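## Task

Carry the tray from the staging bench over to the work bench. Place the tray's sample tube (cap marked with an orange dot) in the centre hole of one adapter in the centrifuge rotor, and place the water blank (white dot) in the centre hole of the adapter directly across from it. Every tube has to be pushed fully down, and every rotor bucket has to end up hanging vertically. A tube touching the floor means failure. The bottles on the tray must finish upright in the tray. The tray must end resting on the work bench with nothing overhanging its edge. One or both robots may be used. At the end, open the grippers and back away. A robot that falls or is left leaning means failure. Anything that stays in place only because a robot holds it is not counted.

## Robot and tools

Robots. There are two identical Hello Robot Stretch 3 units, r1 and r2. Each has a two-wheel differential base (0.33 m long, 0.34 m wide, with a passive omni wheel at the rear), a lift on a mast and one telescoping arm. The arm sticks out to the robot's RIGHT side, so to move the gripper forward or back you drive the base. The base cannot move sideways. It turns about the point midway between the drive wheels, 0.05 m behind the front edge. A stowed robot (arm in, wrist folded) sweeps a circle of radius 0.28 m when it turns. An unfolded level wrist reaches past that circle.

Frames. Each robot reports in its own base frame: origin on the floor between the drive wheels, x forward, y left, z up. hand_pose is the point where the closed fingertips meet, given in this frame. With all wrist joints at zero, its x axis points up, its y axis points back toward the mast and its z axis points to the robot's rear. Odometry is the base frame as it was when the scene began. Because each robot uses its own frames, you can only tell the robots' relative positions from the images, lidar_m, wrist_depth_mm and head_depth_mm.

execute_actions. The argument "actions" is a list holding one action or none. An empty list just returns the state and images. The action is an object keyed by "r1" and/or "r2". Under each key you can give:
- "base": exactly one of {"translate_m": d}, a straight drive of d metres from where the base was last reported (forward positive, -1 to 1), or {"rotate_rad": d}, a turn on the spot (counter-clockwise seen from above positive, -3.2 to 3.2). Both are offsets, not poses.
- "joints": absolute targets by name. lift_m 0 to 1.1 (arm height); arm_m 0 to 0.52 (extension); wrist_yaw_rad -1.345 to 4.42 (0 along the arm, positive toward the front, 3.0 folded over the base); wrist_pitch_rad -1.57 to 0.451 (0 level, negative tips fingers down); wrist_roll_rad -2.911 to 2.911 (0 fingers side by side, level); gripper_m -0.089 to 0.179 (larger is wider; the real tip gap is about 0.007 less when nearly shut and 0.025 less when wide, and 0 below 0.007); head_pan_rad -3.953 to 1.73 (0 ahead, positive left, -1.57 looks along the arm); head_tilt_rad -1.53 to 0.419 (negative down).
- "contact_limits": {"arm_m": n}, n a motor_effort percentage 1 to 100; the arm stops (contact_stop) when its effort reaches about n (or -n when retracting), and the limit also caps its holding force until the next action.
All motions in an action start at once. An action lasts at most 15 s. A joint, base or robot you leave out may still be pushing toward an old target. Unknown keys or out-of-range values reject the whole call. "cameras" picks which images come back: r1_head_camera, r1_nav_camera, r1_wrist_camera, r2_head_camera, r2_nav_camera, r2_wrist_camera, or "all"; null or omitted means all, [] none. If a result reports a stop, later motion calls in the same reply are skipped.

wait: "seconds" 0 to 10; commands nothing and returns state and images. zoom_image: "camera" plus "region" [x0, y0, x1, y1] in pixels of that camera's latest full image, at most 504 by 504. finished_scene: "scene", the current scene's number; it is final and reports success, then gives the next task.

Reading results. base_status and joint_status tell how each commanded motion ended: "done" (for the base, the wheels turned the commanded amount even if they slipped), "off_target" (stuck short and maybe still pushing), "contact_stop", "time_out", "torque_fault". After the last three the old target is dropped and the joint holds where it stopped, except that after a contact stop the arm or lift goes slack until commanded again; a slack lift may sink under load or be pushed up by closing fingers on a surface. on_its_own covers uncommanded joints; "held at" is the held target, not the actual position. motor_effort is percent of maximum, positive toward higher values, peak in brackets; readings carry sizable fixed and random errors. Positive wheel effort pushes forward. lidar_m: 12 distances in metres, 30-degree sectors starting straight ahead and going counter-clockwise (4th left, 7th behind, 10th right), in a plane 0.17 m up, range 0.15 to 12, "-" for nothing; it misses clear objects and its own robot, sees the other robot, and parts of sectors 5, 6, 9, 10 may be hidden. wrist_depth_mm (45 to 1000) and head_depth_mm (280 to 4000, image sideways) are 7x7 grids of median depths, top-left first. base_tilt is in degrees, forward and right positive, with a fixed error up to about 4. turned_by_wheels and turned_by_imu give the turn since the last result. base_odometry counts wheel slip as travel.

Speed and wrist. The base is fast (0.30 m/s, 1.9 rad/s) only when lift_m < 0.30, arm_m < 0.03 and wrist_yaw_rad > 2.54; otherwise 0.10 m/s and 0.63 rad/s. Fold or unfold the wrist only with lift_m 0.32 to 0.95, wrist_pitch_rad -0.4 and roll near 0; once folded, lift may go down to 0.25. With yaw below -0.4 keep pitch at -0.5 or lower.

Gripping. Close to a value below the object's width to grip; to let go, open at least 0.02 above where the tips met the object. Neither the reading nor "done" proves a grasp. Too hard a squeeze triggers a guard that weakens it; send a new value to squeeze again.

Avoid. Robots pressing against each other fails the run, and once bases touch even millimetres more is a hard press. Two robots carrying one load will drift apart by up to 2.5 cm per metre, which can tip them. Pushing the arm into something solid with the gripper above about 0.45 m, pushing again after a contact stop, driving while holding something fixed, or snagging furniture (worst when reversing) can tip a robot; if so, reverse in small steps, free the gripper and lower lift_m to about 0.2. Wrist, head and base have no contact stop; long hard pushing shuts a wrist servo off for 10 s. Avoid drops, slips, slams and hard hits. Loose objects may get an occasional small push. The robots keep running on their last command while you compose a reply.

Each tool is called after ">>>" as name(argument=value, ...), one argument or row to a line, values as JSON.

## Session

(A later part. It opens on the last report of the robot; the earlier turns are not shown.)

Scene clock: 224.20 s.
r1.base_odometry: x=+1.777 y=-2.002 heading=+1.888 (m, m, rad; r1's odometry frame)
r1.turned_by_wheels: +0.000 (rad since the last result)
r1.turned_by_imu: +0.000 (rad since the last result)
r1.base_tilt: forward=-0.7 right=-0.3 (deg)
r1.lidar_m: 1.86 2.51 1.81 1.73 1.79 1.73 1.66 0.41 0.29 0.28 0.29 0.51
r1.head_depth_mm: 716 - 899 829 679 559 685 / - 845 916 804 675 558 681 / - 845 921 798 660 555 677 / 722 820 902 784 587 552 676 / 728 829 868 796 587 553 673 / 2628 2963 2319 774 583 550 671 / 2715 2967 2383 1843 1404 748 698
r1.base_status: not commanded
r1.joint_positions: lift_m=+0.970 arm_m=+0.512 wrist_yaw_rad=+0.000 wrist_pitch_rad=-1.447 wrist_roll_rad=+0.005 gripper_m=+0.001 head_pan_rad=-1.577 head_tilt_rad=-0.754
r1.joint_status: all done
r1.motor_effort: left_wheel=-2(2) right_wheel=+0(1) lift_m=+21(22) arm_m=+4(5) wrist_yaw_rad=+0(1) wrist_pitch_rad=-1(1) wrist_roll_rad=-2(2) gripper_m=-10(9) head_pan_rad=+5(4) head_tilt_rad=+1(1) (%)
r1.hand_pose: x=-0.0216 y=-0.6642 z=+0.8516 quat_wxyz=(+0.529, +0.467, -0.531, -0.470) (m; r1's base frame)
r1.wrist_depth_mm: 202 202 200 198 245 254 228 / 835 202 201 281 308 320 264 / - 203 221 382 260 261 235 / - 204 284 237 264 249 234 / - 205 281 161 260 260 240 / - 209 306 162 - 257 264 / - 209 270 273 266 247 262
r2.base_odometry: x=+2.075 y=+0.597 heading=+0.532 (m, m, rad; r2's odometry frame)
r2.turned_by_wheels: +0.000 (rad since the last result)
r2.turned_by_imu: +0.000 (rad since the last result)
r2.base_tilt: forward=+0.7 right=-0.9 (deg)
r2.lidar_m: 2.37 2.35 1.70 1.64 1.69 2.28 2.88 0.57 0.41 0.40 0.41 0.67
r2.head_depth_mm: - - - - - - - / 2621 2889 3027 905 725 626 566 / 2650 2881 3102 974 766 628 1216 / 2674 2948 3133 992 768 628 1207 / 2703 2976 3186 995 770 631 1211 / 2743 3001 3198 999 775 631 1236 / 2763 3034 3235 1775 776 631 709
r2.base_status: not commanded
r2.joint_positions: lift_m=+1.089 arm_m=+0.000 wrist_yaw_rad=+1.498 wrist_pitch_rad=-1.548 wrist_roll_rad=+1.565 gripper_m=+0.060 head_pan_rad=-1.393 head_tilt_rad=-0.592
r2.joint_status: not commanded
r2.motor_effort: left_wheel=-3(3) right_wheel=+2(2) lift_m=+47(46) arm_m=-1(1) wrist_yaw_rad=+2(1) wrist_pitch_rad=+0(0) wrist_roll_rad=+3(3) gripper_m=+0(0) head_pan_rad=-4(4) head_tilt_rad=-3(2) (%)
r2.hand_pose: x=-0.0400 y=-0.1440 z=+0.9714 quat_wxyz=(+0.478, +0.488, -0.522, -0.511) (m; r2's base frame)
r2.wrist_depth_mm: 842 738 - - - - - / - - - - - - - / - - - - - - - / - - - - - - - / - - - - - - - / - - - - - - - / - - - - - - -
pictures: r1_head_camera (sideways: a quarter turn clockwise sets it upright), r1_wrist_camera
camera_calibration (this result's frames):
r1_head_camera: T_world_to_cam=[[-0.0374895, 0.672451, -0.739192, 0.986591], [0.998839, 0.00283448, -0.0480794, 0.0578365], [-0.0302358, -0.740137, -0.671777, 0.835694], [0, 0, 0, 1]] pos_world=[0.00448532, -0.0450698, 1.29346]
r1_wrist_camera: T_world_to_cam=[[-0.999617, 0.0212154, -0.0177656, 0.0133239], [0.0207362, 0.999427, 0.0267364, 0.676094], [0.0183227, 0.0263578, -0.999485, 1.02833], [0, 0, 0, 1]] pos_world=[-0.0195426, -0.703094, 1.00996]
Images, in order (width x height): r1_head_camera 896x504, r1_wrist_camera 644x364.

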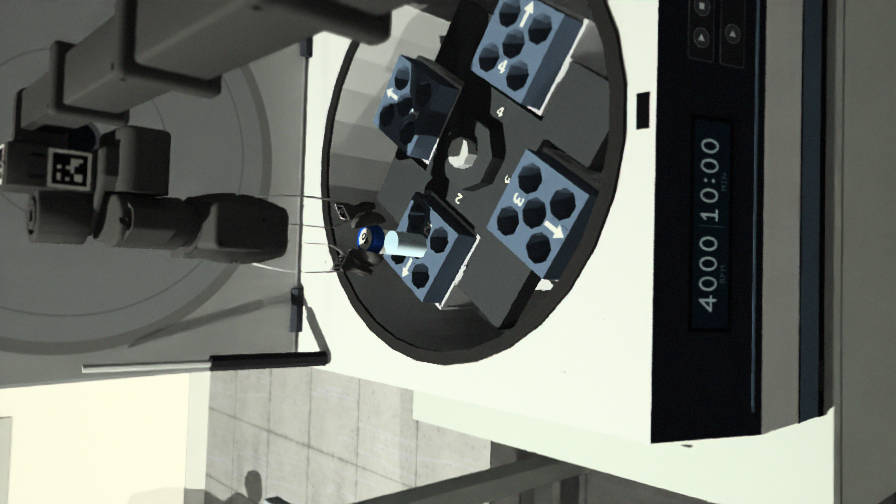

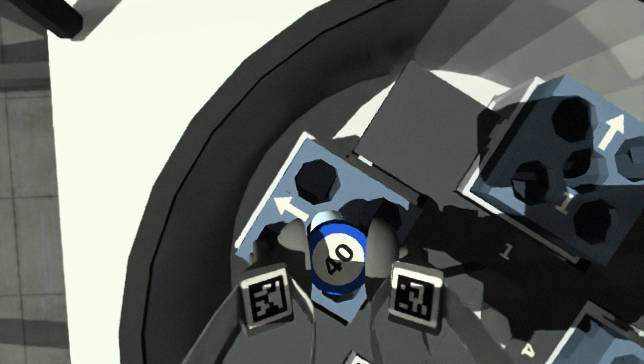

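Going in. Lower further, then release.

>>> execute_actions(
  actions=[
    {"r1":{"joints":{"lift_m":0.935}}},
  ],
  cameras=["r1_head_camera","r1_wrist_camera"],
)

>>> execute_actions(
  actions=[
    {"r1":{"joints":{"gripper_m":0.06}}},
  ],
  cameras=["r1_head_camera","r1_wrist_camera"],
)

>>> execute_actions(
  actions=[
    {"r1":{"joints":{"lift_m":1.1,"gripper_m":0.07}}},
  ],
  cameras=["r1_head_camera","r1_wrist_camera"],
)

Scene clock: 226.70 s.
r1.base_odometry: x=+1.777 y=-2.002 heading=+1.888 (m, m, rad; r1's odometry frame)
r1.turned_by_wheels: +0.000 (rad since the last result)
r1.turned_by_imu: +0.000 (rad since the last result)
r1.base_tilt: forward=-0.7 right=-0.3 (deg)
r1.lidar_m: 1.86 2.51 1.80 1.73 1.79 1.74 1.66 0.41 0.29 0.28 0.29 0.51
r1.head_depth_mm: 729 798 - 779 676 559 683 / 710 862 917 805 674 557 681 / 703 861 917 793 658 555 677 / 714 817 902 781 587 553 674 / 729 824 867 803 587 552 673 / 2628 2976 2333 773 584 551 671 / 2698 2947 2381 1836 1406 748 698
r1.base_status: not commanded
r1.joint_positions: lift_m=+0.935 arm_m=+0.512 wrist_yaw_rad=+0.000 wrist_pitch_rad=-1.447 wrist_roll_rad=+0.005 gripper_m=+0.001 head_pan_rad=-1.577 head_tilt_rad=-0.754
r1.joint_status: all done
r1.motor_effort: left_wheel=-2(0) right_wheel=+1(1) lift_m=+21(22) arm_m=+5(5) wrist_yaw_rad=+0(0) wrist_pitch_rad=-1(1) wrist_roll_rad=-2(2) gripper_m=-10(10) head_pan_rad=+5(5) head_tilt_rad=+2(1) (%)
r1.hand_pose: x=-0.0216 y=-0.6642 z=+0.8166 quat_wxyz=(+0.529, +0.467, -0.531, -0.470) (m; r1's base frame)
r1.wrist_depth_mm: 168 167 164 184 238 253 226 / 167 167 167 283 225 305 217 / 170 169 222 343 225 226 198 / 170 171 263 203 228 226 210 / 171 174 263 161 229 228 202 / 172 191 303 163 - 228 227 / 172 200 234 233 232 211 230
r2.base_odometry: x=+2.075 y=+0.597 heading=+0.532 (m, m, rad; r2's odometry frame)
r2.turned_by_wheels: +0.000 (rad since the last result)
r2.turned_by_imu: +0.000 (rad since the last result)
r2.base_tilt: forward=+0.8 right=-0.9 (deg)
r2.lidar_m: 2.37 2.36 1.70 1.63 1.69 2.28 2.89 0.57 0.41 0.40 0.41 0.67
r2.head_depth_mm: - - - - - - - / 2619 2841 3028 910 722 626 565 / 2669 2854 3120 973 765 627 1206 / 2680 2931 3128 992 770 629 1208 / 2700 2957 3179 999 771 629 1208 / 2759 3003 3205 998 774 631 1234 / 2785 3023 3195 1778 778 633 707
r2.base_status: not commanded
r2.joint_positions: lift_m=+1.089 arm_m=+0.000 wrist_yaw_rad=+1.498 wrist_pitch_rad=-1.548 wrist_roll_rad=+1.565 gripper_m=+0.060 head_pan_rad=-1.393 head_tilt_rad=-0.592
r2.joint_status: not commanded
r2.motor_effort: left_wheel=-3(3) right_wheel=+3(2) lift_m=+46(46) arm_m=-1(1) wrist_yaw_rad=+1(2) wrist_pitch_rad=+0(0) wrist_roll_rad=+3(3) gripper_m=+0(0) head_pan_rad=-4(4) head_tilt_rad=-3(2) (%)
r2.hand_pose: x=-0.0400 y=-0.1440 z=+0.9714 quat_wxyz=(+0.478, +0.488, -0.522, -0.511) (m; r2's base frame)
r2.wrist_depth_mm: 839 731 - - - - - / - - - - - - - / - - - - - - - / - - - - - - - / - - - - - - - / - - - - - - - / - - - - - - -
pictures: r1_head_camera (sideways: a quarter turn clockwise sets it upright), r1_wrist_camera
camera_calibration (this result's frames):
r1_head_camera: T_world_to_cam=[[-0.0374894, 0.672451, -0.739192, 0.986591], [0.998839, 0.00283436, -0.0480794, 0.0578365], [-0.0302359, -0.740137, -0.671777, 0.835694], [0, 0, 0, 1]] pos_world=[0.00448531, -0.0450698, 1.29346]
r1_wrist_camera: T_world_to_cam=[[-0.999617, 0.0212181, -0.0177655, 0.0127038], [0.0207389, 0.999427, 0.0267366, 0.677034], [0.0183226, 0.0263579, -0.999485, 0.993346], [0, 0, 0, 1]] pos_world=[-0.0195427, -0.703098, 0.974958]
Images, in order (width x height): r1_head_camera 896x504, r1_wrist_camera 644x364.

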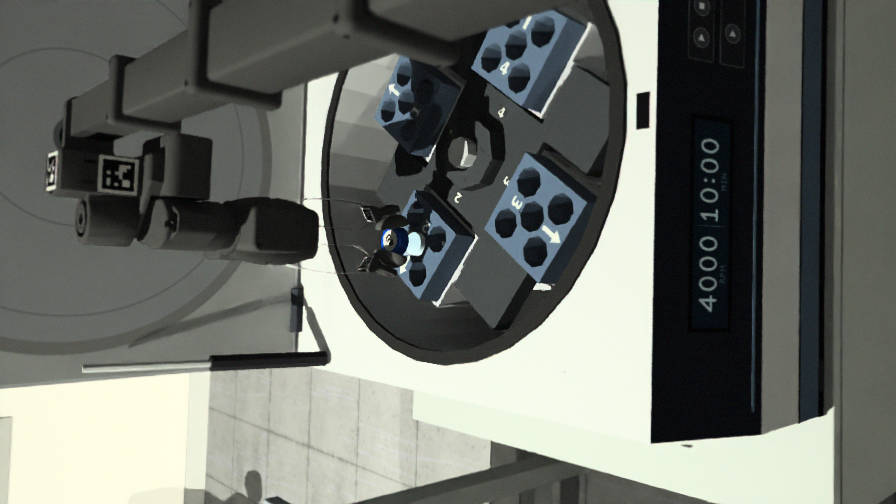

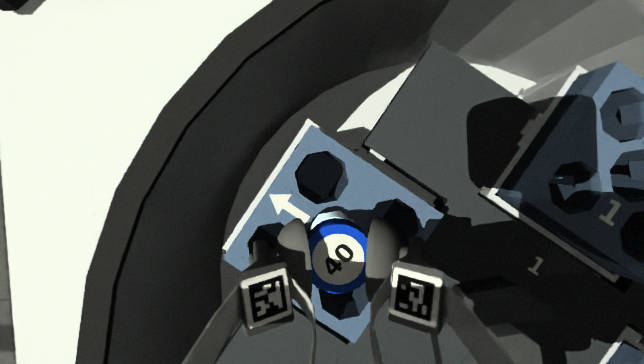

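Scene clock: 227.77 s.
r1.base_odometry: x=+1.777 y=-2.002 heading=+1.888 (m, m, rad; r1's odometry frame)
r1.turned_by_wheels: +0.000 (rad since the last result)
r1.turned_by_imu: +0.000 (rad since the last result)
r1.base_tilt: forward=-0.8 right=-0.2 (deg)
r1.lidar_m: 1.85 2.52 1.81 1.73 1.78 1.73 1.66 0.41 0.29 0.28 0.29 0.50
r1.head_depth_mm: 728 799 - 778 675 559 685 / 712 862 919 807 675 558 682 / 705 864 920 788 661 556 678 / 715 819 904 782 587 553 675 / 727 828 866 802 586 552 672 / 2609 2978 2311 773 584 552 670 / 2720 2967 2382 1832 1402 748 700
r1.base_status: not commanded
r1.joint_positions: lift_m=+0.935 arm_m=+0.512 wrist_yaw_rad=+0.000 wrist_pitch_rad=-1.447 wrist_roll_rad=+0.005 gripper_m=+0.060 head_pan_rad=-1.577 head_tilt_rad=-0.754
r1.joint_status: all done
r1.motor_effort: left_wheel=-1(1) right_wheel=+2(1) lift_m=+21(21) arm_m=+5(5) wrist_yaw_rad=+0(0) wrist_pitch_rad=-1(1) wrist_roll_rad=-2(2) gripper_m=+0(80) head_pan_rad=+5(5) head_tilt_rad=+1(1) (%)
r1.hand_pose: x=-0.0216 y=-0.6642 z=+0.8166 quat_wxyz=(+0.529, +0.467, -0.531, -0.470) (m; r1's base frame)
r1.wrist_depth_mm: 168 166 165 185 238 251 226 / 168 167 166 283 227 303 217 / 168 167 222 343 228 225 200 / 170 170 268 203 229 226 212 / 171 173 276 174 228 228 202 / 172 191 277 205 205 231 229 / 173 190 235 236 232 210 229
r2.base_odometry: x=+2.075 y=+0.597 heading=+0.532 (m, m, rad; r2's odometry frame)
r2.turned_by_wheels: +0.000 (rad since the last result)
r2.turned_by_imu: +0.000 (rad since the last result)
r2.base_tilt: forward=+0.6 right=-0.9 (deg)
r2.lidar_m: 2.37 2.35 1.70 1.63 1.69 2.29 2.89 0.58 0.41 0.40 0.41 0.67
r2.head_depth_mm: - - - - - - - / 2631 2898 3036 905 722 626 567 / 2671 2905 3129 977 763 625 1207 / 2676 2926 3138 997 770 628 1204 / 2686 2960 3200 998 770 631 1213 / 2749 2977 3235 996 775 633 1240 / 2774 3041 3187 1777 773 633 709
r2.base_status: not commanded
r2.joint_positions: lift_m=+1.089 arm_m=+0.000 wrist_yaw_rad=+1.498 wrist_pitch_rad=-1.548 wrist_roll_rad=+1.565 gripper_m=+0.060 head_pan_rad=-1.393 head_tilt_rad=-0.592
r2.joint_status: not commanded
r2.motor_effort: left_wheel=-3(3) right_wheel=+2(2) lift_m=+47(46) arm_m=-1(1) wrist_yaw_rad=+1(1) wrist_pitch_rad=+0(0) wrist_roll_rad=+3(3) gripper_m=+0(1) head_pan_rad=-4(4) head_tilt_rad=-3(3) (%)
r2.hand_pose: x=-0.0400 y=-0.1440 z=+0.9714 quat_wxyz=(+0.478, +0.488, -0.522, -0.511) (m; r2's base frame)
r2.wrist_depth_mm: 838 727 - - - - - / - - - - - - - / - - - - - - - / - - - - - - - / - - - - - - - / - - - - - - - / - - - - - - -
pictures: r1_head_camera (sideways: a quarter turn clockwise sets it upright), r1_wrist_camera
camera_calibration (this result's frames):
r1_head_camera: T_world_to_cam=[[-0.0374892, 0.672451, -0.739192, 0.986591], [0.998839, 0.00283412, -0.0480794, 0.0578365], [-0.0302361, -0.740137, -0.671776, 0.835694], [0, 0, 0, 1]] pos_world=[0.0044853, -0.0450698, 1.29346]
r1_wrist_camera: T_world_to_cam=[[-0.999617, 0.0212165, -0.0177655, 0.0127028], [0.0207373, 0.999427, 0.0267364, 0.677034], [0.0183226, 0.0263578, -0.999485, 0.993346], [0, 0, 0, 1]] pos_world=[-0.0195426, -0.703098, 0.974958]
Images, in order (width x height): r1_head_camera 896x504, r1_wrist_camera 644x364.

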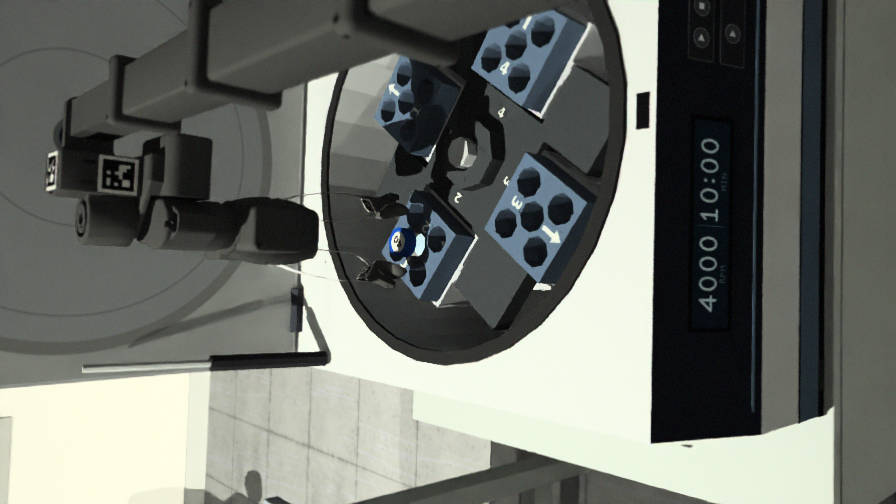

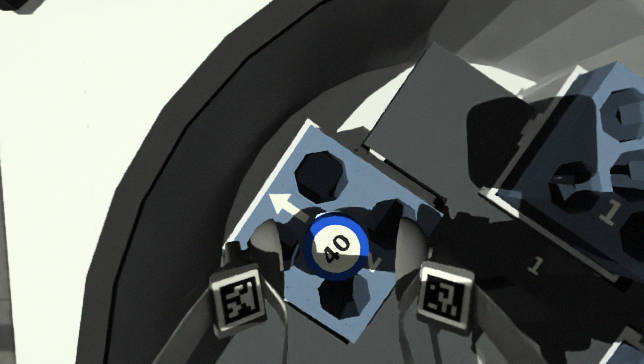

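Scene clock: 230.10 s.
r1.base_odometry: x=+1.777 y=-2.002 heading=+1.888 (m, m, rad; r1's odometry frame)
r1.turned_by_wheels: +0.000 (rad since the last result)
r1.turned_by_imu: +0.000 (rad since the last result)
r1.base_tilt: forward=-0.8 right=-0.2 (deg)
r1.lidar_m: 1.86 2.50 1.80 1.73 1.78 1.74 1.66 0.41 0.29 0.28 0.29 0.51
r1.head_depth_mm: 730 830 898 826 678 559 685 / 729 830 918 804 676 557 680 / 728 827 915 798 661 556 679 / 715 827 903 784 587 554 676 / 728 827 866 804 587 552 671 / 2625 2982 2307 772 584 550 670 / 2709 2968 2375 1843 1404 747 698
r1.base_status: not commanded
r1.joint_positions: lift_m=+1.100 arm_m=+0.512 wrist_yaw_rad=+0.000 wrist_pitch_rad=-1.447 wrist_roll_rad=+0.005 gripper_m=+0.070 head_pan_rad=-1.577 head_tilt_rad=-0.754
r1.joint_status: all done
r1.motor_effort: left_wheel=+0(1) right_wheel=+1(1) lift_m=+26(26) arm_m=+4(5) wrist_yaw_rad=+0(0) wrist_pitch_rad=-1(1) wrist_roll_rad=-2(2) gripper_m=+2(46) head_pan_rad=+5(5) head_tilt_rad=+1(2) (%)
r1.hand_pose: x=-0.0216 y=-0.6642 z=+0.9813 quat_wxyz=(+0.529, +0.467, -0.531, -0.470) (m; r1's base frame)
r1.wrist_depth_mm: 583 333 327 328 326 323 324 / - 740 331 328 388 352 324 / - - 330 498 396 393 339 / - - 333 365 391 367 379 / - - 338 379 390 390 390 / - - - 396 396 395 398 / - 827 369 397 404 366 369
r2.base_odometry: x=+2.075 y=+0.597 heading=+0.532 (m, m, rad; r2's odometry frame)
r2.turned_by_wheels: +0.000 (rad since the last result)
r2.turned_by_imu: +0.000 (rad since the last result)
r2.base_tilt: forward=+0.8 right=-0.8 (deg)
r2.lidar_m: 2.36 2.36 1.70 1.63 1.69 2.29 2.88 0.57 0.41 0.40 0.41 0.67
r2.head_depth_mm: - - - - - - - / 2628 2875 3050 904 720 628 566 / 2648 2896 3072 976 770 624 1207 / 2662 2911 3107 996 770 629 1213 / 2685 2960 3130 993 771 629 1211 / 2736 2955 3196 998 772 631 1236 / 2733 3010 3237 1791 773 630 709
r2.base_status: not commanded
r2.joint_positions: lift_m=+1.089 arm_m=+0.000 wrist_yaw_rad=+1.498 wrist_pitch_rad=-1.548 wrist_roll_rad=+1.565 gripper_m=+0.060 head_pan_rad=-1.393 head_tilt_rad=-0.592
r2.joint_status: not commanded
r2.motor_effort: left_wheel=-2(3) right_wheel=+2(2) lift_m=+47(46) arm_m=-1(1) wrist_yaw_rad=+1(2) wrist_pitch_rad=+0(0) wrist_roll_rad=+3(3) gripper_m=+0(1) head_pan_rad=-5(5) head_tilt_rad=-3(3) (%)
r2.hand_pose: x=-0.0400 y=-0.1440 z=+0.9714 quat_wxyz=(+0.478, +0.488, -0.522, -0.511) (m; r2's base frame)
r2.wrist_depth_mm: 824 733 - - - - - / - - - - - - - / - - - - - - - / - - - - - - - / - - - - - - - / - - - - - - - / - - - - - - -
pictures: r1_head_camera (sideways: a quarter turn clockwise sets it upright), r1_wrist_camera
camera_calibration (this result's frames):
r1_head_camera: T_world_to_cam=[[-0.0374895, 0.672451, -0.739192, 0.986591], [0.998839, 0.00283448, -0.0480794, 0.0578365], [-0.0302358, -0.740137, -0.671777, 0.835694], [0, 0, 0, 1]] pos_world=[0.00448532, -0.0450698, 1.29346]
r1_wrist_camera: T_world_to_cam=[[-0.999617, 0.0212166, -0.0177655, 0.0156294], [0.0207374, 0.999427, 0.0267366, 0.67263], [0.0183226, 0.0263579, -0.999485, 1.15799], [0, 0, 0, 1]] pos_world=[-0.0195426, -0.703099, 1.13969]
Images, in order (width x height): r1_head_camera 896x504, r1_wrist_camera 644x364.

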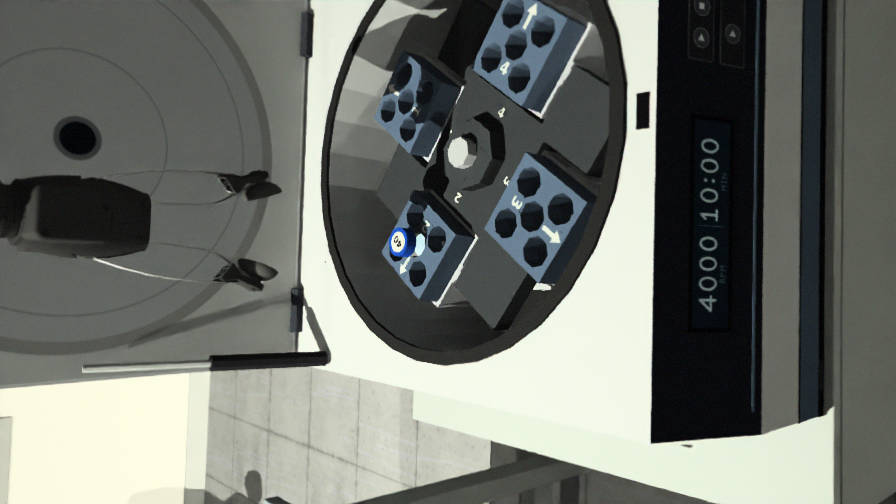

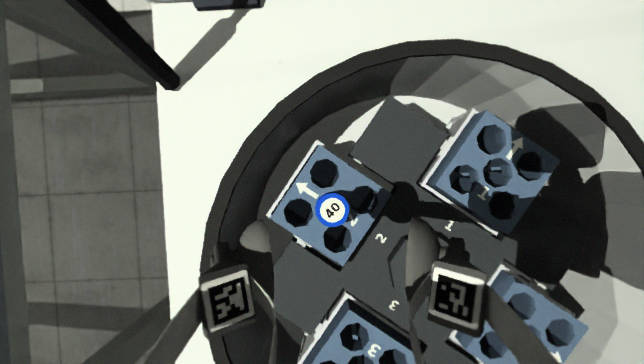

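>>> execute_actions(
  actions=[
    {"r1":{"joints":{"lift_m":0.97,"gripper_m":0.006,"arm_m":0.516}}},
  ],
  cameras=["r1_wrist_camera"],
)

>>> execute_actions(
  actions=[
    {"r1":{"joints":{"lift_m":0.935}}},
  ],
  cameras=["r1_wrist_camera","r1_head_camera"],
)

Scene clock: 233.70 s.
r1.base_odometry: x=+1.777 y=-2.002 heading=+1.888 (m, m, rad; r1's odometry frame)
r1.turned_by_wheels: +0.000 (rad since the last result)
r1.turned_by_imu: +0.000 (rad since the last result)
r1.base_tilt: forward=-0.7 right=-0.2 (deg)
r1.lidar_m: 1.86 2.51 1.81 1.73 1.79 1.73 1.66 0.41 0.29 0.28 0.29 0.51
r1.head_depth_mm: 717 - 910 825 679 559 685 / - 845 920 805 676 558 682 / - 844 917 796 659 555 678 / 726 819 905 784 588 554 675 / 728 827 868 806 586 553 672 / 2653 2976 2317 773 582 551 671 / 2712 2991 2369 1841 1407 746 698
r1.base_status: not commanded
r1.joint_positions: lift_m=+0.970 arm_m=+0.516 wrist_yaw_rad=+0.000 wrist_pitch_rad=-1.447 wrist_roll_rad=+0.005 gripper_m=+0.006 head_pan_rad=-1.577 head_tilt_rad=-0.754
r1.joint_status: all done
r1.motor_effort: left_wheel=-1(1) right_wheel=+0(1) lift_m=+20(26) arm_m=+4(6) wrist_yaw_rad=+1(0) wrist_pitch_rad=-1(2) wrist_roll_rad=-2(2) gripper_m=+1(78) head_pan_rad=+5(5) head_tilt_rad=+2(1) (%)
r1.hand_pose: x=-0.0216 y=-0.6682 z=+0.8516 quat_wxyz=(+0.529, +0.467, -0.531, -0.470) (m; r1's base frame)
r1.wrist_depth_mm: 200 203 200 199 233 245 222 / 820 203 202 267 312 323 267 / - 203 214 378 261 262 235 / - 205 275 239 264 263 237 / - 206 280 236 264 262 235 / - 206 339 - 258 261 262 / - 208 281 270 269 244 263
r2.base_odometry: x=+2.075 y=+0.597 heading=+0.532 (m, m, rad; r2's odometry frame)
r2.turned_by_wheels: +0.000 (rad since the last result)
r2.turned_by_imu: +0.000 (rad since the last result)
r2.base_tilt: forward=+0.7 right=-0.8 (deg)
r2.lidar_m: 2.37 2.35 1.71 1.63 1.69 2.28 2.89 0.57 0.42 0.40 0.41 0.67
r2.head_depth_mm: - - - - - - - / 2622 2854 3034 906 722 626 567 / 2661 2899 3123 974 765 626 1204 / 2651 2970 3148 984 770 627 1201 / 2707 2981 3212 1000 770 628 1205 / 2736 3002 3178 995 776 631 1236 / 2789 3015 3257 1768 777 632 708
r2.base_status: not commanded
r2.joint_positions: lift_m=+1.089 arm_m=+0.000 wrist_yaw_rad=+1.498 wrist_pitch_rad=-1.548 wrist_roll_rad=+1.565 gripper_m=+0.060 head_pan_rad=-1.393 head_tilt_rad=-0.592
r2.joint_status: not commanded
r2.motor_effort: left_wheel=-3(2) right_wheel=+2(2) lift_m=+46(46) arm_m=-1(1) wrist_yaw_rad=+2(1) wrist_pitch_rad=+0(0) wrist_roll_rad=+3(3) gripper_m=+0(0) head_pan_rad=-4(4) head_tilt_rad=-3(3) (%)
r2.hand_pose: x=-0.0400 y=-0.1440 z=+0.9714 quat_wxyz=(+0.478, +0.488, -0.522, -0.511) (m; r2's base frame)
r2.wrist_depth_mm: 845 730 - - - - - / - - - - - - - / - - - - - - - / - - - - - - - / - - - - - - - / - - - - - - - / - - - - - - -
pictures: r1_wrist_camera
camera_calibration (this result's frames):
r1_wrist_camera: T_world_to_cam=[[-0.999617, 0.0212166, -0.0177654, 0.0134092], [0.0207373, 0.999427, 0.0267448, 0.68008], [0.0183226, 0.0263661, -0.999484, 1.02844], [0, 0, 0, 1]] pos_world=[-0.0195426, -0.707091, 1.00996]
Images, in order (width x height): r1_wrist_camera 644x364.

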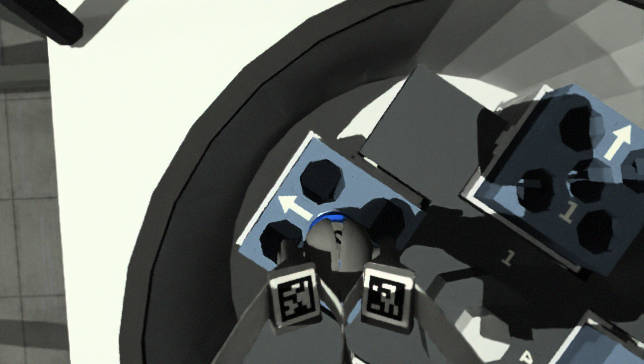

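Scene clock: 234.87 s.
r1.base_odometry: x=+1.777 y=-2.002 heading=+1.888 (m, m, rad; r1's odometry frame)
r1.turned_by_wheels: +0.000 (rad since the last result)
r1.turned_by_imu: +0.000 (rad since the last result)
r1.base_tilt: forward=-0.7 right=-0.3 (deg)
r1.lidar_m: 1.85 2.51 1.81 1.73 1.78 1.73 1.66 0.41 0.29 0.28 0.29 0.51
r1.head_depth_mm: 728 798 - 788 678 559 686 / 704 854 919 805 676 559 682 / 703 864 919 800 660 555 679 / 716 821 899 785 587 554 675 / 728 827 897 805 587 553 671 / 2627 2945 2323 774 583 550 670 / 2715 2953 2382 1831 1408 747 699
r1.base_status: not commanded
r1.joint_positions: lift_m=+0.940 arm_m=+0.516 wrist_yaw_rad=+0.000 wrist_pitch_rad=-1.448 wrist_roll_rad=+0.005 gripper_m=+0.006 head_pan_rad=-1.577 head_tilt_rad=-0.754
r1.joint_status: lift_m contact_stop (moved -0.030 of -0.035)
r1.on_its_own: lift_m is slack since a contact_stop, until your next command for it (your +0.935 is given up)
r1.motor_effort: left_wheel=-2(1) right_wheel=+1(2) lift_m=+21(22) arm_m=+5(5) wrist_yaw_rad=+0(0) wrist_pitch_rad=-1(1) wrist_roll_rad=-2(2) gripper_m=-1(2) head_pan_rad=+5(5) head_tilt_rad=+2(2) (%)
r1.hand_pose: x=-0.0216 y=-0.6681 z=+0.8215 quat_wxyz=(+0.528, +0.467, -0.531, -0.470) (m; r1's base frame)
r1.wrist_depth_mm: 173 172 171 176 234 246 222 / 174 174 172 270 231 311 240 / 176 175 212 351 235 231 207 / 176 176 274 207 235 232 215 / 178 175 262 210 235 235 206 / 178 190 342 - 235 235 236 / 179 200 274 238 237 215 234
r2.base_odometry: x=+2.075 y=+0.597 heading=+0.532 (m, m, rad; r2's odometry frame)
r2.turned_by_wheels: +0.000 (rad since the last result)
r2.turned_by_imu: +0.000 (rad since the last result)
r2.base_tilt: forward=+0.8 right=-0.9 (deg)
r2.lidar_m: 2.37 2.35 1.70 1.63 1.69 2.29 2.88 0.57 0.41 0.40 0.41 0.67
r2.head_depth_mm: - - - - - - - / 2615 2862 3027 906 721 626 566 / 2662 2905 3084 971 764 627 1208 / 2703 2966 3148 989 770 628 1205 / 2716 2957 3160 997 770 631 1210 / 2768 2967 3207 997 774 632 1239 / 2739 3002 3235 1775 777 633 707
r2.base_status: not commanded
r2.joint_positions: lift_m=+1.089 arm_m=+0.000 wrist_yaw_rad=+1.498 wrist_pitch_rad=-1.548 wrist_roll_rad=+1.565 gripper_m=+0.060 head_pan_rad=-1.393 head_tilt_rad=-0.592
r2.joint_status: not commanded
r2.motor_effort: left_wheel=-3(3) right_wheel=+2(2) lift_m=+47(46) arm_m=-1(1) wrist_yaw_rad=+2(1) wrist_pitch_rad=+0(0) wrist_roll_rad=+3(3) gripper_m=+0(1) head_pan_rad=-4(5) head_tilt_rad=-3(3) (%)
r2.hand_pose: x=-0.0400 y=-0.1440 z=+0.9714 quat_wxyz=(+0.478, +0.488, -0.522, -0.511) (m; r2's base frame)
r2.wrist_depth_mm: 842 731 - - - - - / - - - - - - - / - - - - - - - / - - - - - - - / - - - - - - - / - - - - - - - / - - - - - - -
pictures: r1_head_camera (sideways: a quarter turn clockwise sets it upright), r1_wrist_camera
camera_calibration (this result's frames):
r1_head_camera: T_world_to_cam=[[-0.0374897, 0.672401, -0.739237, 0.98665], [0.998839, 0.00283114, -0.04808, 0.0578373], [-0.0302362, -0.740182, -0.671727, 0.83563], [0, 0, 0, 1]] pos_world=[0.00448531, -0.0450703, 1.29346]
r1_wrist_camera: T_world_to_cam=[[-0.999617, 0.021224, -0.0177586, 0.0128726], [0.020739, 0.999419, 0.0270648, 0.680546], [0.0183227, 0.0266861, -0.999476, 0.998572], [0, 0, 0, 1]] pos_world=[-0.0195427, -0.707072, 0.979858]
Images, in order (width x height): r1_head_camera 896x504, r1_wrist_camera 644x364.

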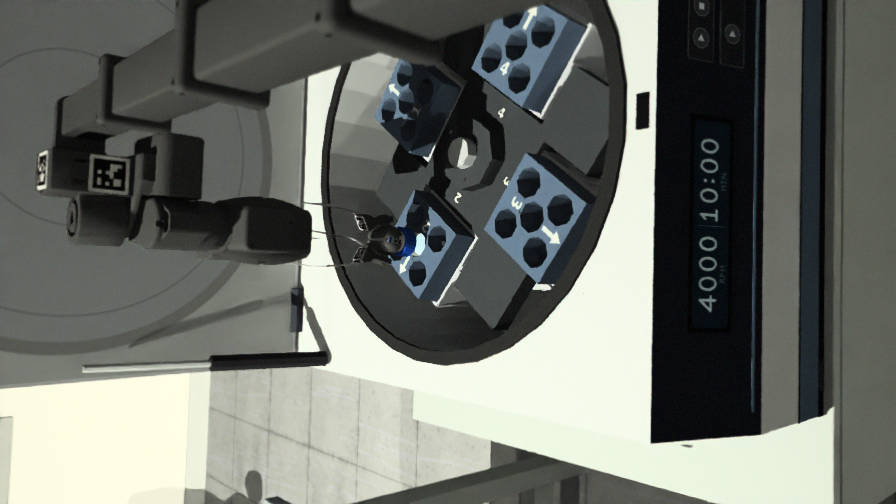

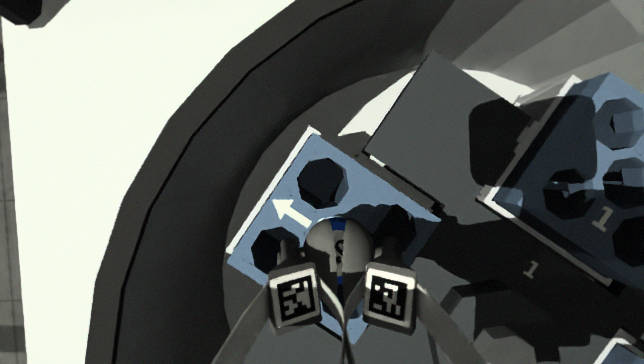

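>>> execute_actions(
  actions=[
    {"r1":{"joints":{"lift_m":1.1,"gripper_m":0.07}}},
  ],
  cameras=[],
)

>>> execute_actions(
  actions=[
    {"r1":{"base":{"translate_m":0.96},"joints":{"arm_m":0.40}}},
  ],
  cameras=["r1_wrist_camera"],
)

Scene clock: 238.83 s.
r1.base_odometry: x=+1.777 y=-2.002 heading=+1.888 (m, m, rad; r1's odometry frame)
r1.turned_by_wheels: +0.000 (rad since the last result)
r1.turned_by_imu: +0.000 (rad since the last result)
r1.base_tilt: forward=-0.8 right=-0.3 (deg)
r1.lidar_m: 1.86 2.51 1.81 1.73 1.78 1.74 1.66 0.41 0.29 0.28 0.29 0.51
r1.head_depth_mm: 730 828 901 826 679 559 686 / 729 828 916 806 674 559 683 / 730 830 918 798 659 555 678 / 715 829 903 785 587 553 675 / 727 827 866 805 588 552 672 / 2628 2979 2330 774 583 551 669 / 2735 2964 2367 1828 1408 748 698
r1.base_status: not commanded
r1.joint_positions: lift_m=+1.100 arm_m=+0.516 wrist_yaw_rad=+0.000 wrist_pitch_rad=-1.448 wrist_roll_rad=+0.005 gripper_m=+0.070 head_pan_rad=-1.577 head_tilt_rad=-0.754
r1.joint_status: all done
r1.motor_effort: left_wheel=-1(1) right_wheel=+1(1) lift_m=+26(29) arm_m=+4(4) wrist_yaw_rad=+0(0) wrist_pitch_rad=-1(1) wrist_roll_rad=-2(2) gripper_m=+0(79) head_pan_rad=+4(5) head_tilt_rad=+1(1) (%)
r1.hand_pose: x=-0.0216 y=-0.6681 z=+0.9813 quat_wxyz=(+0.528, +0.467, -0.531, -0.470) (m; r1's base frame)
r1.wrist_depth_mm: 555 331 326 326 321 323 320 / - 681 332 331 384 342 319 / - - 336 497 390 398 334 / - - 335 386 390 362 378 / - - 336 378 389 390 387 / - - - 398 397 387 396 / - 797 377 398 401 371 371
r2.base_odometry: x=+2.075 y=+0.597 heading=+0.532 (m, m, rad; r2's odometry frame)
r2.turned_by_wheels: +0.000 (rad since the last result)
r2.turned_by_imu: +0.000 (rad since the last result)
r2.base_tilt: forward=+0.7 right=-0.9 (deg)
r2.lidar_m: 2.36 2.35 1.70 1.63 1.69 2.28 2.88 0.57 0.42 0.40 0.41 0.67
r2.head_depth_mm: - - - - - - - / 2638 2859 3027 908 722 626 565 / 2652 2909 3108 978 766 627 1204 / 2670 2942 3124 991 769 629 1204 / 2723 2955 3152 996 773 629 1210 / 2731 2998 3214 998 774 631 1236 / 2753 3024 3243 1783 775 632 709
r2.base_status: not commanded
r2.joint_positions: lift_m=+1.089 arm_m=+0.000 wrist_yaw_rad=+1.498 wrist_pitch_rad=-1.548 wrist_roll_rad=+1.565 gripper_m=+0.060 head_pan_rad=-1.393 head_tilt_rad=-0.592
r2.joint_status: not commanded
r2.motor_effort: left_wheel=-3(2) right_wheel=+2(2) lift_m=+47(46) arm_m=-1(1) wrist_yaw_rad=+2(1) wrist_pitch_rad=+0(0) wrist_roll_rad=+3(3) gripper_m=+1(1) head_pan_rad=-4(4) head_tilt_rad=-3(2) (%)
r2.hand_pose: x=-0.0400 y=-0.1440 z=+0.9714 quat_wxyz=(+0.478, +0.488, -0.522, -0.511) (m; r2's base frame)
r2.wrist_depth_mm: 841 738 - - - - - / - - - - - - - / - - - - - - - / - - - - - - - / - - - - - - - / - - - - - - - / - - - - - - -
pictures: none
No camera images: the call's "cameras" was empty. Leave "cameras" out to get every camera's image.

Scene clock: 249.67 s.
r1.base_odometry: x=+1.478 y=-1.090 heading=+1.888 (m, m, rad; r1's odometry frame)
r1.turned_by_wheels: +0.000 (rad since the last result)
r1.turned_by_imu: +0.002 (rad since the last result)
r1.base_tilt: forward=-0.8 right=-0.3 (deg)
r1.lidar_m: 2.66 2.54 1.83 1.75 1.80 2.43 1.10 0.60 0.98 0.94 0.97 0.91
r1.head_depth_mm: 2711 3009 1019 776 603 560 1178 / 2703 3020 1008 719 581 557 1174 / 2616 3012 893 737 606 553 1165 / 2652 3050 886 704 600 551 1162 / 2687 3023 757 726 638 548 1153 / 2684 2952 973 772 622 546 1151 / 2703 2928 964 765 635 543 1146
r1.base_status: done
r1.joint_positions: lift_m=+1.100 arm_m=+0.400 wrist_yaw_rad=+0.000 wrist_pitch_rad=-1.448 wrist_roll_rad=+0.005 gripper_m=+0.070 head_pan_rad=-1.577 head_tilt_rad=-0.754
r1.joint_status: all done
r1.motor_effort: left_wheel=-1(2) right_wheel=+1(5) lift_m=+26(26) arm_m=-5(5) wrist_yaw_rad=+0(0) wrist_pitch_rad=-1(1) wrist_roll_rad=-2(2) gripper_m=+2(2) head_pan_rad=+5(5) head_tilt_rad=+2(1) (%)
r1.hand_pose: x=-0.0216 y=-0.5529 z=+0.9813 quat_wxyz=(+0.528, +0.467, -0.531, -0.470) (m; r1's base frame)
r1.wrist_depth_mm: 378 374 234 367 368 364 366 / 380 379 301 370 365 359 365 / 384 380 377 376 370 339 371 / 378 384 319 318 358 314 369 / 386 381 319 318 365 338 378 / 386 382 - 378 375 340 374 / 392 383 381 381 374 262 382
r2.base_odometry: x=+2.075 y=+0.597 heading=+0.532 (m, m, rad; r2's odometry frame)
r2.turned_by_wheels: +0.000 (rad since the last result)
r2.turned_by_imu: +0.000 (rad since the last result)
r2.base_tilt: forward=+0.8 right=-0.9 (deg)
r2.lidar_m: 2.36 2.36 1.70 1.63 1.68 2.29 2.88 0.57 0.41 0.40 0.41 0.67
r2.head_depth_mm: - - - - - - - / 2633 2884 3001 903 724 624 566 / 2649 2903 3087 971 766 627 1208 / 2686 2937 3156 993 769 627 1212 / 2717 2946 3186 993 768 628 1206 / 2715 3026 3178 1000 773 630 1240 / 2755 3020 3194 2443 775 633 709
r2.base_status: not commanded
r2.joint_positions: lift_m=+1.089 arm_m=+0.000 wrist_yaw_rad=+1.498 wrist_pitch_rad=-1.548 wrist_roll_rad=+1.565 gripper_m=+0.060 head_pan_rad=-1.393 head_tilt_rad=-0.592
r2.joint_status: not commanded
r2.motor_effort: left_wheel=-3(3) right_wheel=+2(2) lift_m=+46(46) arm_m=-1(1) wrist_yaw_rad=+0(1) wrist_pitch_rad=+0(0) wrist_roll_rad=+3(3) gripper_m=+0(1) head_pan_rad=-4(5) head_tilt_rad=-2(3) (%)
r2.hand_pose: x=-0.0400 y=-0.1440 z=+0.9714 quat_wxyz=(+0.478, +0.488, -0.522, -0.511) (m; r2's base frame)
r2.wrist_depth_mm: 829 731 - - - - - / - - - - - - - / - - - - - - - / - - - - - - - / - - - - - - - / - - - - - - - / - - - - - - -
pictures: r1_wrist_camera
camera_calibration (this result's frames):
r1_wrist_camera: T_world_to_cam=[[-0.999618, 0.0211852, -0.0177575, 0.0132431], [0.0207002, 0.999419, 0.0270698, 0.561063], [0.0183207, 0.0266919, -0.999476, 1.15524], [0, 0, 0, 1]] pos_world=[-0.0195408, -0.591854, 1.13968]
Images, in order (width x height): r1_wrist_camera 644x364.

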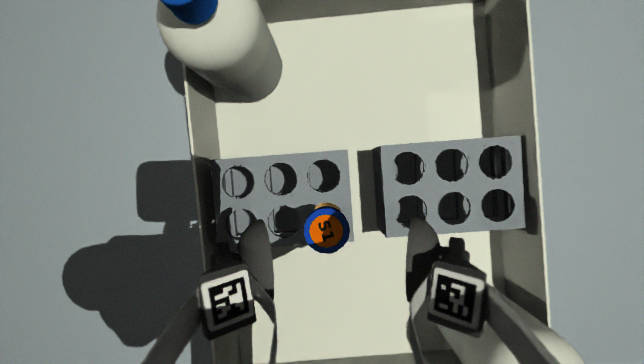

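>>> execute_actions(
  actions=[
    {"r1":{"base":{"translate_m":0.003},"joints":{"lift_m":1.006,"arm_m":0.398}}},
  ],
  cameras=["r1_wrist_camera"],
)

>>> execute_actions(
  actions=[
    {"r1":{"joints":{"gripper_m":0.0}}},
  ],
  cameras=["r1_wrist_camera"],
)

>>> execute_actions(
  actions=[
    {"r1":{"joints":{"lift_m":1.1}}},
  ],
  cameras=["r1_wrist_camera","r1_head_camera"],
)

Scene clock: 253.57 s.
r1.base_odometry: x=+1.477 y=-1.087 heading=+1.887 (m, m, rad; r1's odometry frame)
r1.turned_by_wheels: +0.000 (rad since the last result)
r1.turned_by_imu: +0.000 (rad since the last result)
r1.base_tilt: forward=-0.7 right=-0.3 (deg)
r1.lidar_m: 2.65 2.53 1.83 1.75 1.81 2.43 1.10 0.61 0.98 0.94 0.97 0.90
r1.head_depth_mm: - 3087 1016 777 583 560 1177 / - 3055 1010 722 581 557 1175 / - 3029 947 718 606 554 1167 / 2698 3002 875 691 601 550 1160 / 2694 3013 756 702 638 548 1155 / 2698 2962 971 768 636 545 1153 / 2714 2935 960 764 634 543 1147
r1.base_status: done
r1.joint_positions: lift_m=+1.006 arm_m=+0.398 wrist_yaw_rad=+0.000 wrist_pitch_rad=-1.448 wrist_roll_rad=+0.005 gripper_m=+0.070 head_pan_rad=-1.577 head_tilt_rad=-0.754
r1.joint_status: all done
r1.motor_effort: left_wheel=+0(3) right_wheel=+1(6) lift_m=+21(22) arm_m=-6(6) wrist_yaw_rad=+0(1) wrist_pitch_rad=-1(1) wrist_roll_rad=-2(2) gripper_m=+2(1) head_pan_rad=+5(5) head_tilt_rad=+1(2) (%)
r1.hand_pose: x=-0.0216 y=-0.5509 z=+0.8876 quat_wxyz=(+0.528, +0.467, -0.531, -0.470) (m; r1's base frame)
r1.wrist_depth_mm: 280 207 207 276 274 273 234 / 283 272 278 277 278 277 236 / 284 265 281 278 276 247 216 / 289 286 253 223 249 219 218 / 289 287 225 222 275 221 219 / 292 290 - 223 282 283 243 / 293 294 287 286 283 263 235
r2.base_odometry: x=+2.075 y=+0.597 heading=+0.532 (m, m, rad; r2's odometry frame)
r2.turned_by_wheels: +0.000 (rad since the last result)
r2.turned_by_imu: +0.000 (rad since the last result)
r2.base_tilt: forward=+0.7 right=-0.8 (deg)
r2.lidar_m: 2.36 2.36 1.70 1.63 1.68 2.28 2.89 0.58 0.41 0.40 0.41 0.67
r2.head_depth_mm: - - - - - - - / 1203 2868 3012 905 722 626 566 / 2639 2893 3078 976 765 626 1197 / 2739 2891 3132 987 769 629 1209 / 2696 2994 3156 993 772 631 1212 / 2759 3013 3225 999 775 633 1238 / 2768 3010 3190 2442 775 631 708
r2.base_status: not commanded
r2.joint_positions: lift_m=+1.089 arm_m=+0.000 wrist_yaw_rad=+1.498 wrist_pitch_rad=-1.548 wrist_roll_rad=+1.565 gripper_m=+0.060 head_pan_rad=-1.393 head_tilt_rad=-0.592
r2.joint_status: not commanded
r2.motor_effort: left_wheel=-3(3) right_wheel=+2(2) lift_m=+47(46) arm_m=-1(1) wrist_yaw_rad=+1(1) wrist_pitch_rad=+0(0) wrist_roll_rad=+3(3) gripper_m=+0(0) head_pan_rad=-4(4) head_tilt_rad=-3(3) (%)
r2.hand_pose: x=-0.0400 y=-0.1440 z=+0.9714 quat_wxyz=(+0.478, +0.488, -0.522, -0.511) (m; r2's base frame)
r2.wrist_depth_mm: 826 725 - - - - - / - - - - - - - / - - - - - - - / - - - - - - - / - - - - - - - / - - - - - - - / - - - - - - -
pictures: r1_wrist_camera
camera_calibration (this result's frames):
r1_wrist_camera: T_world_to_cam=[[-0.999618, 0.0211853, -0.0177576, 0.0115365], [0.0207002, 0.999419, 0.0270699, 0.561601], [0.0183207, 0.026692, -0.999476, 1.06151], [0, 0, 0, 1]] pos_world=[-0.0195408, -0.589853, 1.04595]
Images, in order (width x height): r1_wrist_camera 644x364.

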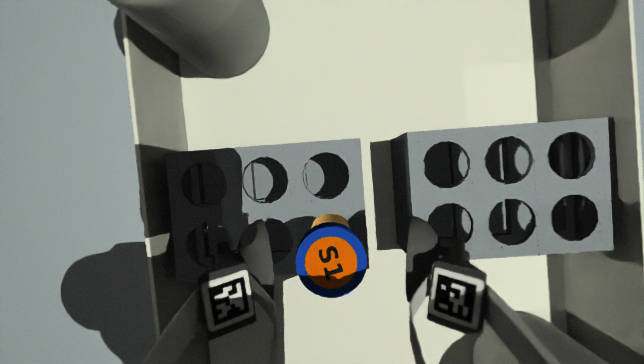

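Scene clock: 254.77 s.
r1.base_odometry: x=+1.477 y=-1.087 heading=+1.887 (m, m, rad; r1's odometry frame)
r1.turned_by_wheels: +0.000 (rad since the last result)
r1.turned_by_imu: +0.000 (rad since the last result)
r1.base_tilt: forward=-0.7 right=-0.2 (deg)
r1.lidar_m: 2.66 2.55 1.83 1.75 1.81 2.44 1.10 0.61 0.98 0.94 0.97 0.91
r1.head_depth_mm: - 3066 1018 775 584 560 1180 / - 3060 1010 719 581 556 1176 / - 3062 997 717 604 554 1165 / 2703 2993 875 691 602 551 1160 / 2694 2997 756 704 637 548 1158 / 2704 2983 973 770 637 545 1151 / 2692 2951 961 763 634 542 1147
r1.base_status: not commanded
r1.joint_positions: lift_m=+1.006 arm_m=+0.398 wrist_yaw_rad=+0.000 wrist_pitch_rad=-1.448 wrist_roll_rad=+0.005 gripper_m=+0.001 head_pan_rad=-1.577 head_tilt_rad=-0.754
r1.joint_status: all done
r1.motor_effort: left_wheel=-1(2) right_wheel=+1(2) lift_m=+21(21) arm_m=-5(5) wrist_yaw_rad=+0(1) wrist_pitch_rad=-1(1) wrist_roll_rad=-2(2) gripper_m=-10(86) head_pan_rad=+5(5) head_tilt_rad=+1(1) (%)
r1.hand_pose: x=-0.0216 y=-0.5509 z=+0.8876 quat_wxyz=(+0.528, +0.467, -0.531, -0.470) (m; r1's base frame)
r1.wrist_depth_mm: 282 208 206 278 275 275 233 / 284 273 282 281 277 276 230 / 285 264 281 278 278 247 218 / 288 288 251 222 251 220 217 / 293 290 226 171 255 221 219 / 290 289 258 162 - 281 243 / 291 292 289 285 284 251 234
r2.base_odometry: x=+2.075 y=+0.597 heading=+0.532 (m, m, rad; r2's odometry frame)
r2.turned_by_wheels: +0.000 (rad since the last result)
r2.turned_by_imu: +0.000 (rad since the last result)
r2.base_tilt: forward=+0.7 right=-0.8 (deg)
r2.lidar_m: 2.37 2.35 1.70 1.63 1.69 2.28 2.89 0.57 0.41 0.40 0.41 0.67
r2.head_depth_mm: - - - - - - - / 1197 2880 3013 904 722 626 566 / 2631 2916 3099 977 766 627 1205 / 2666 2900 3160 993 767 628 1203 / 2699 3003 3193 998 771 631 1209 / 2752 2982 3217 998 771 629 1234 / 2810 3028 3218 2425 777 634 707
r2.base_status: not commanded
r2.joint_positions: lift_m=+1.089 arm_m=+0.000 wrist_yaw_rad=+1.498 wrist_pitch_rad=-1.548 wrist_roll_rad=+1.565 gripper_m=+0.060 head_pan_rad=-1.393 head_tilt_rad=-0.592
r2.joint_status: not commanded
r2.motor_effort: left_wheel=-3(3) right_wheel=+2(2) lift_m=+47(46) arm_m=-1(1) wrist_yaw_rad=+1(1) wrist_pitch_rad=+0(0) wrist_roll_rad=+3(3) gripper_m=-1(0) head_pan_rad=-5(4) head_tilt_rad=-3(3) (%)
r2.hand_pose: x=-0.0400 y=-0.1440 z=+0.9714 quat_wxyz=(+0.478, +0.488, -0.522, -0.511) (m; r2's base frame)
r2.wrist_depth_mm: 835 726 - - - - - / - - - - - - - / - - - - - - - / - - - - - - - / - - - - - - - / - - - - - - - / - - - - - - -
pictures: r1_wrist_camera
camera_calibration (this result's frames):
r1_wrist_camera: T_world_to_cam=[[-0.999618, 0.0211839, -0.0177577, 0.0115358], [0.0206988, 0.999419, 0.0270699, 0.561601], [0.0183208, 0.026692, -0.999476, 1.06151], [0, 0, 0, 1]] pos_world=[-0.0195407, -0.589853, 1.04595]
Images, in order (width x height): r1_wrist_camera 644x364.

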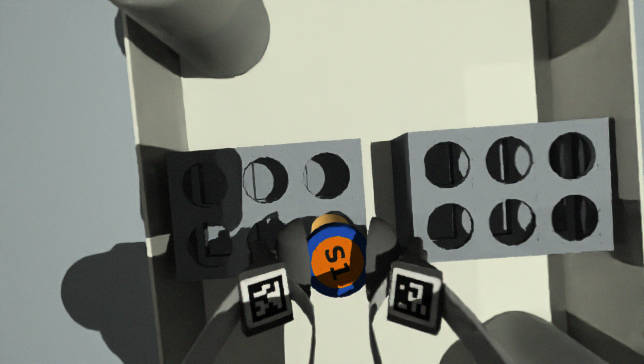

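Scene clock: 256.47 s.
r1.base_odometry: x=+1.477 y=-1.087 heading=+1.887 (m, m, rad; r1's odometry frame)
r1.turned_by_wheels: +0.000 (rad since the last result)
r1.turned_by_imu: +0.000 (rad since the last result)
r1.base_tilt: forward=-0.8 right=-0.2 (deg)
r1.lidar_m: 2.66 2.54 1.83 1.75 1.80 2.43 1.10 0.61 0.98 0.94 0.97 0.90
r1.head_depth_mm: 2704 3005 1017 775 584 560 1181 / 2687 3011 1012 719 582 556 1168 / 2615 2933 945 737 604 553 1166 / 2655 3021 863 707 602 550 1166 / 2699 3026 757 704 638 547 1155 / 2701 2969 968 769 637 545 1147 / 2695 2915 963 763 634 542 1147
r1.base_status: not commanded
r1.joint_positions: lift_m=+1.100 arm_m=+0.398 wrist_yaw_rad=+0.000 wrist_pitch_rad=-1.448 wrist_roll_rad=+0.005 gripper_m=+0.001 head_pan_rad=-1.577 head_tilt_rad=-0.754
r1.joint_status: all done
r1.motor_effort: left_wheel=-1(2) right_wheel=+0(0) lift_m=+27(29) arm_m=-5(5) wrist_yaw_rad=+0(0) wrist_pitch_rad=-1(1) wrist_roll_rad=-2(2) gripper_m=-9(10) head_pan_rad=+5(5) head_tilt_rad=+1(1) (%)
r1.hand_pose: x=-0.0216 y=-0.5509 z=+0.9813 quat_wxyz=(+0.528, +0.467, -0.531, -0.470) (m; r1's base frame)
r1.wrist_depth_mm: 369 374 233 371 364 352 364 / 376 375 300 365 366 369 363 / 379 377 375 373 373 345 370 / 383 378 318 345 316 309 370 / 388 381 337 187 369 337 372 / 386 384 389 163 - 331 372 / 391 388 382 383 376 251 372
r2.base_odometry: x=+2.075 y=+0.597 heading=+0.532 (m, m, rad; r2's odometry frame)
r2.turned_by_wheels: +0.000 (rad since the last result)
r2.turned_by_imu: +0.000 (rad since the last result)
r2.base_tilt: forward=+0.8 right=-0.9 (deg)
r2.lidar_m: 2.37 2.34 1.70 1.63 1.69 2.29 2.89 0.57 0.41 0.40 0.41 0.67
r2.head_depth_mm: - - - - - - - / 2642 2864 3033 909 722 624 566 / 2652 2919 3085 976 766 627 1207 / 2671 2916 3119 990 770 629 1208 / 2726 2956 3198 996 772 631 1215 / 2744 3016 3189 998 775 632 1226 / 2750 3046 3258 2446 776 632 708
r2.base_status: not commanded
r2.joint_positions: lift_m=+1.089 arm_m=+0.000 wrist_yaw_rad=+1.498 wrist_pitch_rad=-1.548 wrist_roll_rad=+1.565 gripper_m=+0.060 head_pan_rad=-1.393 head_tilt_rad=-0.592
r2.joint_status: not commanded
r2.motor_effort: left_wheel=-3(3) right_wheel=+2(2) lift_m=+46(46) arm_m=-1(1) wrist_yaw_rad=+1(1) wrist_pitch_rad=+0(0) wrist_roll_rad=+3(3) gripper_m=+1(0) head_pan_rad=-4(4) head_tilt_rad=-3(4) (%)
r2.hand_pose: x=-0.0400 y=-0.1440 z=+0.9714 quat_wxyz=(+0.478, +0.488, -0.522, -0.511) (m; r2's base frame)
r2.wrist_depth_mm: 832 719 - - - - - / - - - - - - - / - - - - - - - / - - - - - - - / - - - - - - - / - - - - - - - / - - - - - - -
pictures: r1_head_camera (sideways: a quarter turn clockwise sets it upright), r1_wrist_camera
camera_calibration (this result's frames):
r1_head_camera: T_world_to_cam=[[-0.0375356, 0.672388, -0.739247, 0.986663], [0.998839, 0.00289854, -0.0480802, 0.0578374], [-0.0301858, -0.740194, -0.671716, 0.835615], [0, 0, 0, 1]] pos_world=[0.00448838, -0.0450706, 1.29346]
r1_wrist_camera: T_world_to_cam=[[-0.999618, 0.0211852, -0.0177576, 0.0132002], [0.0207001, 0.999419, 0.0270699, 0.559063], [0.0183207, 0.026692, -0.999476, 1.15516], [0, 0, 0, 1]] pos_world=[-0.0195408, -0.589851, 1.13965]
Images, in order (width x height): r1_head_camera 896x504, r1_wrist_camera 644x364.

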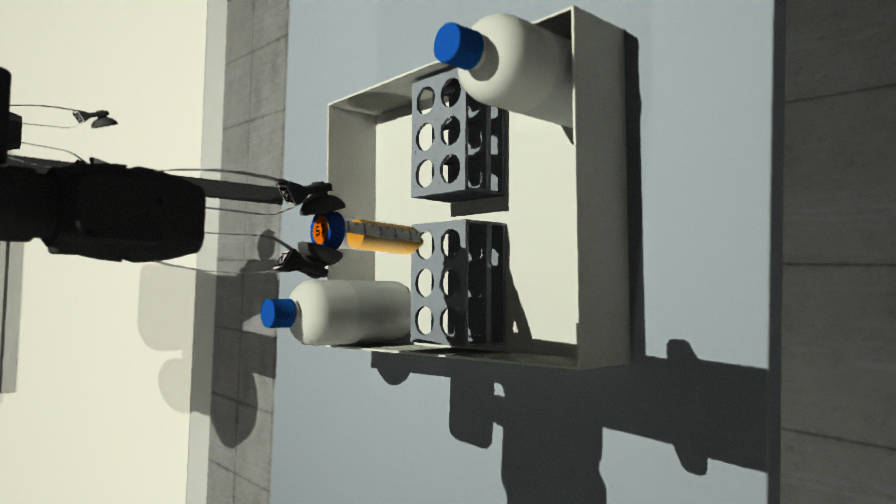

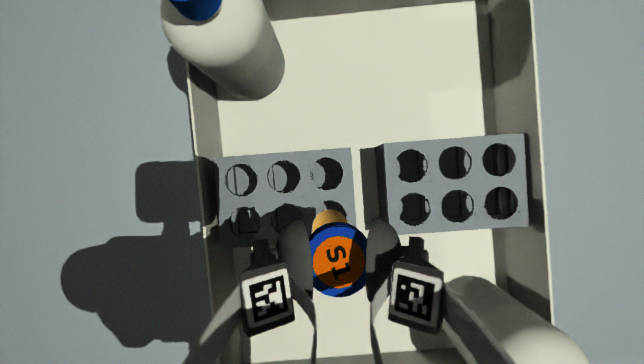

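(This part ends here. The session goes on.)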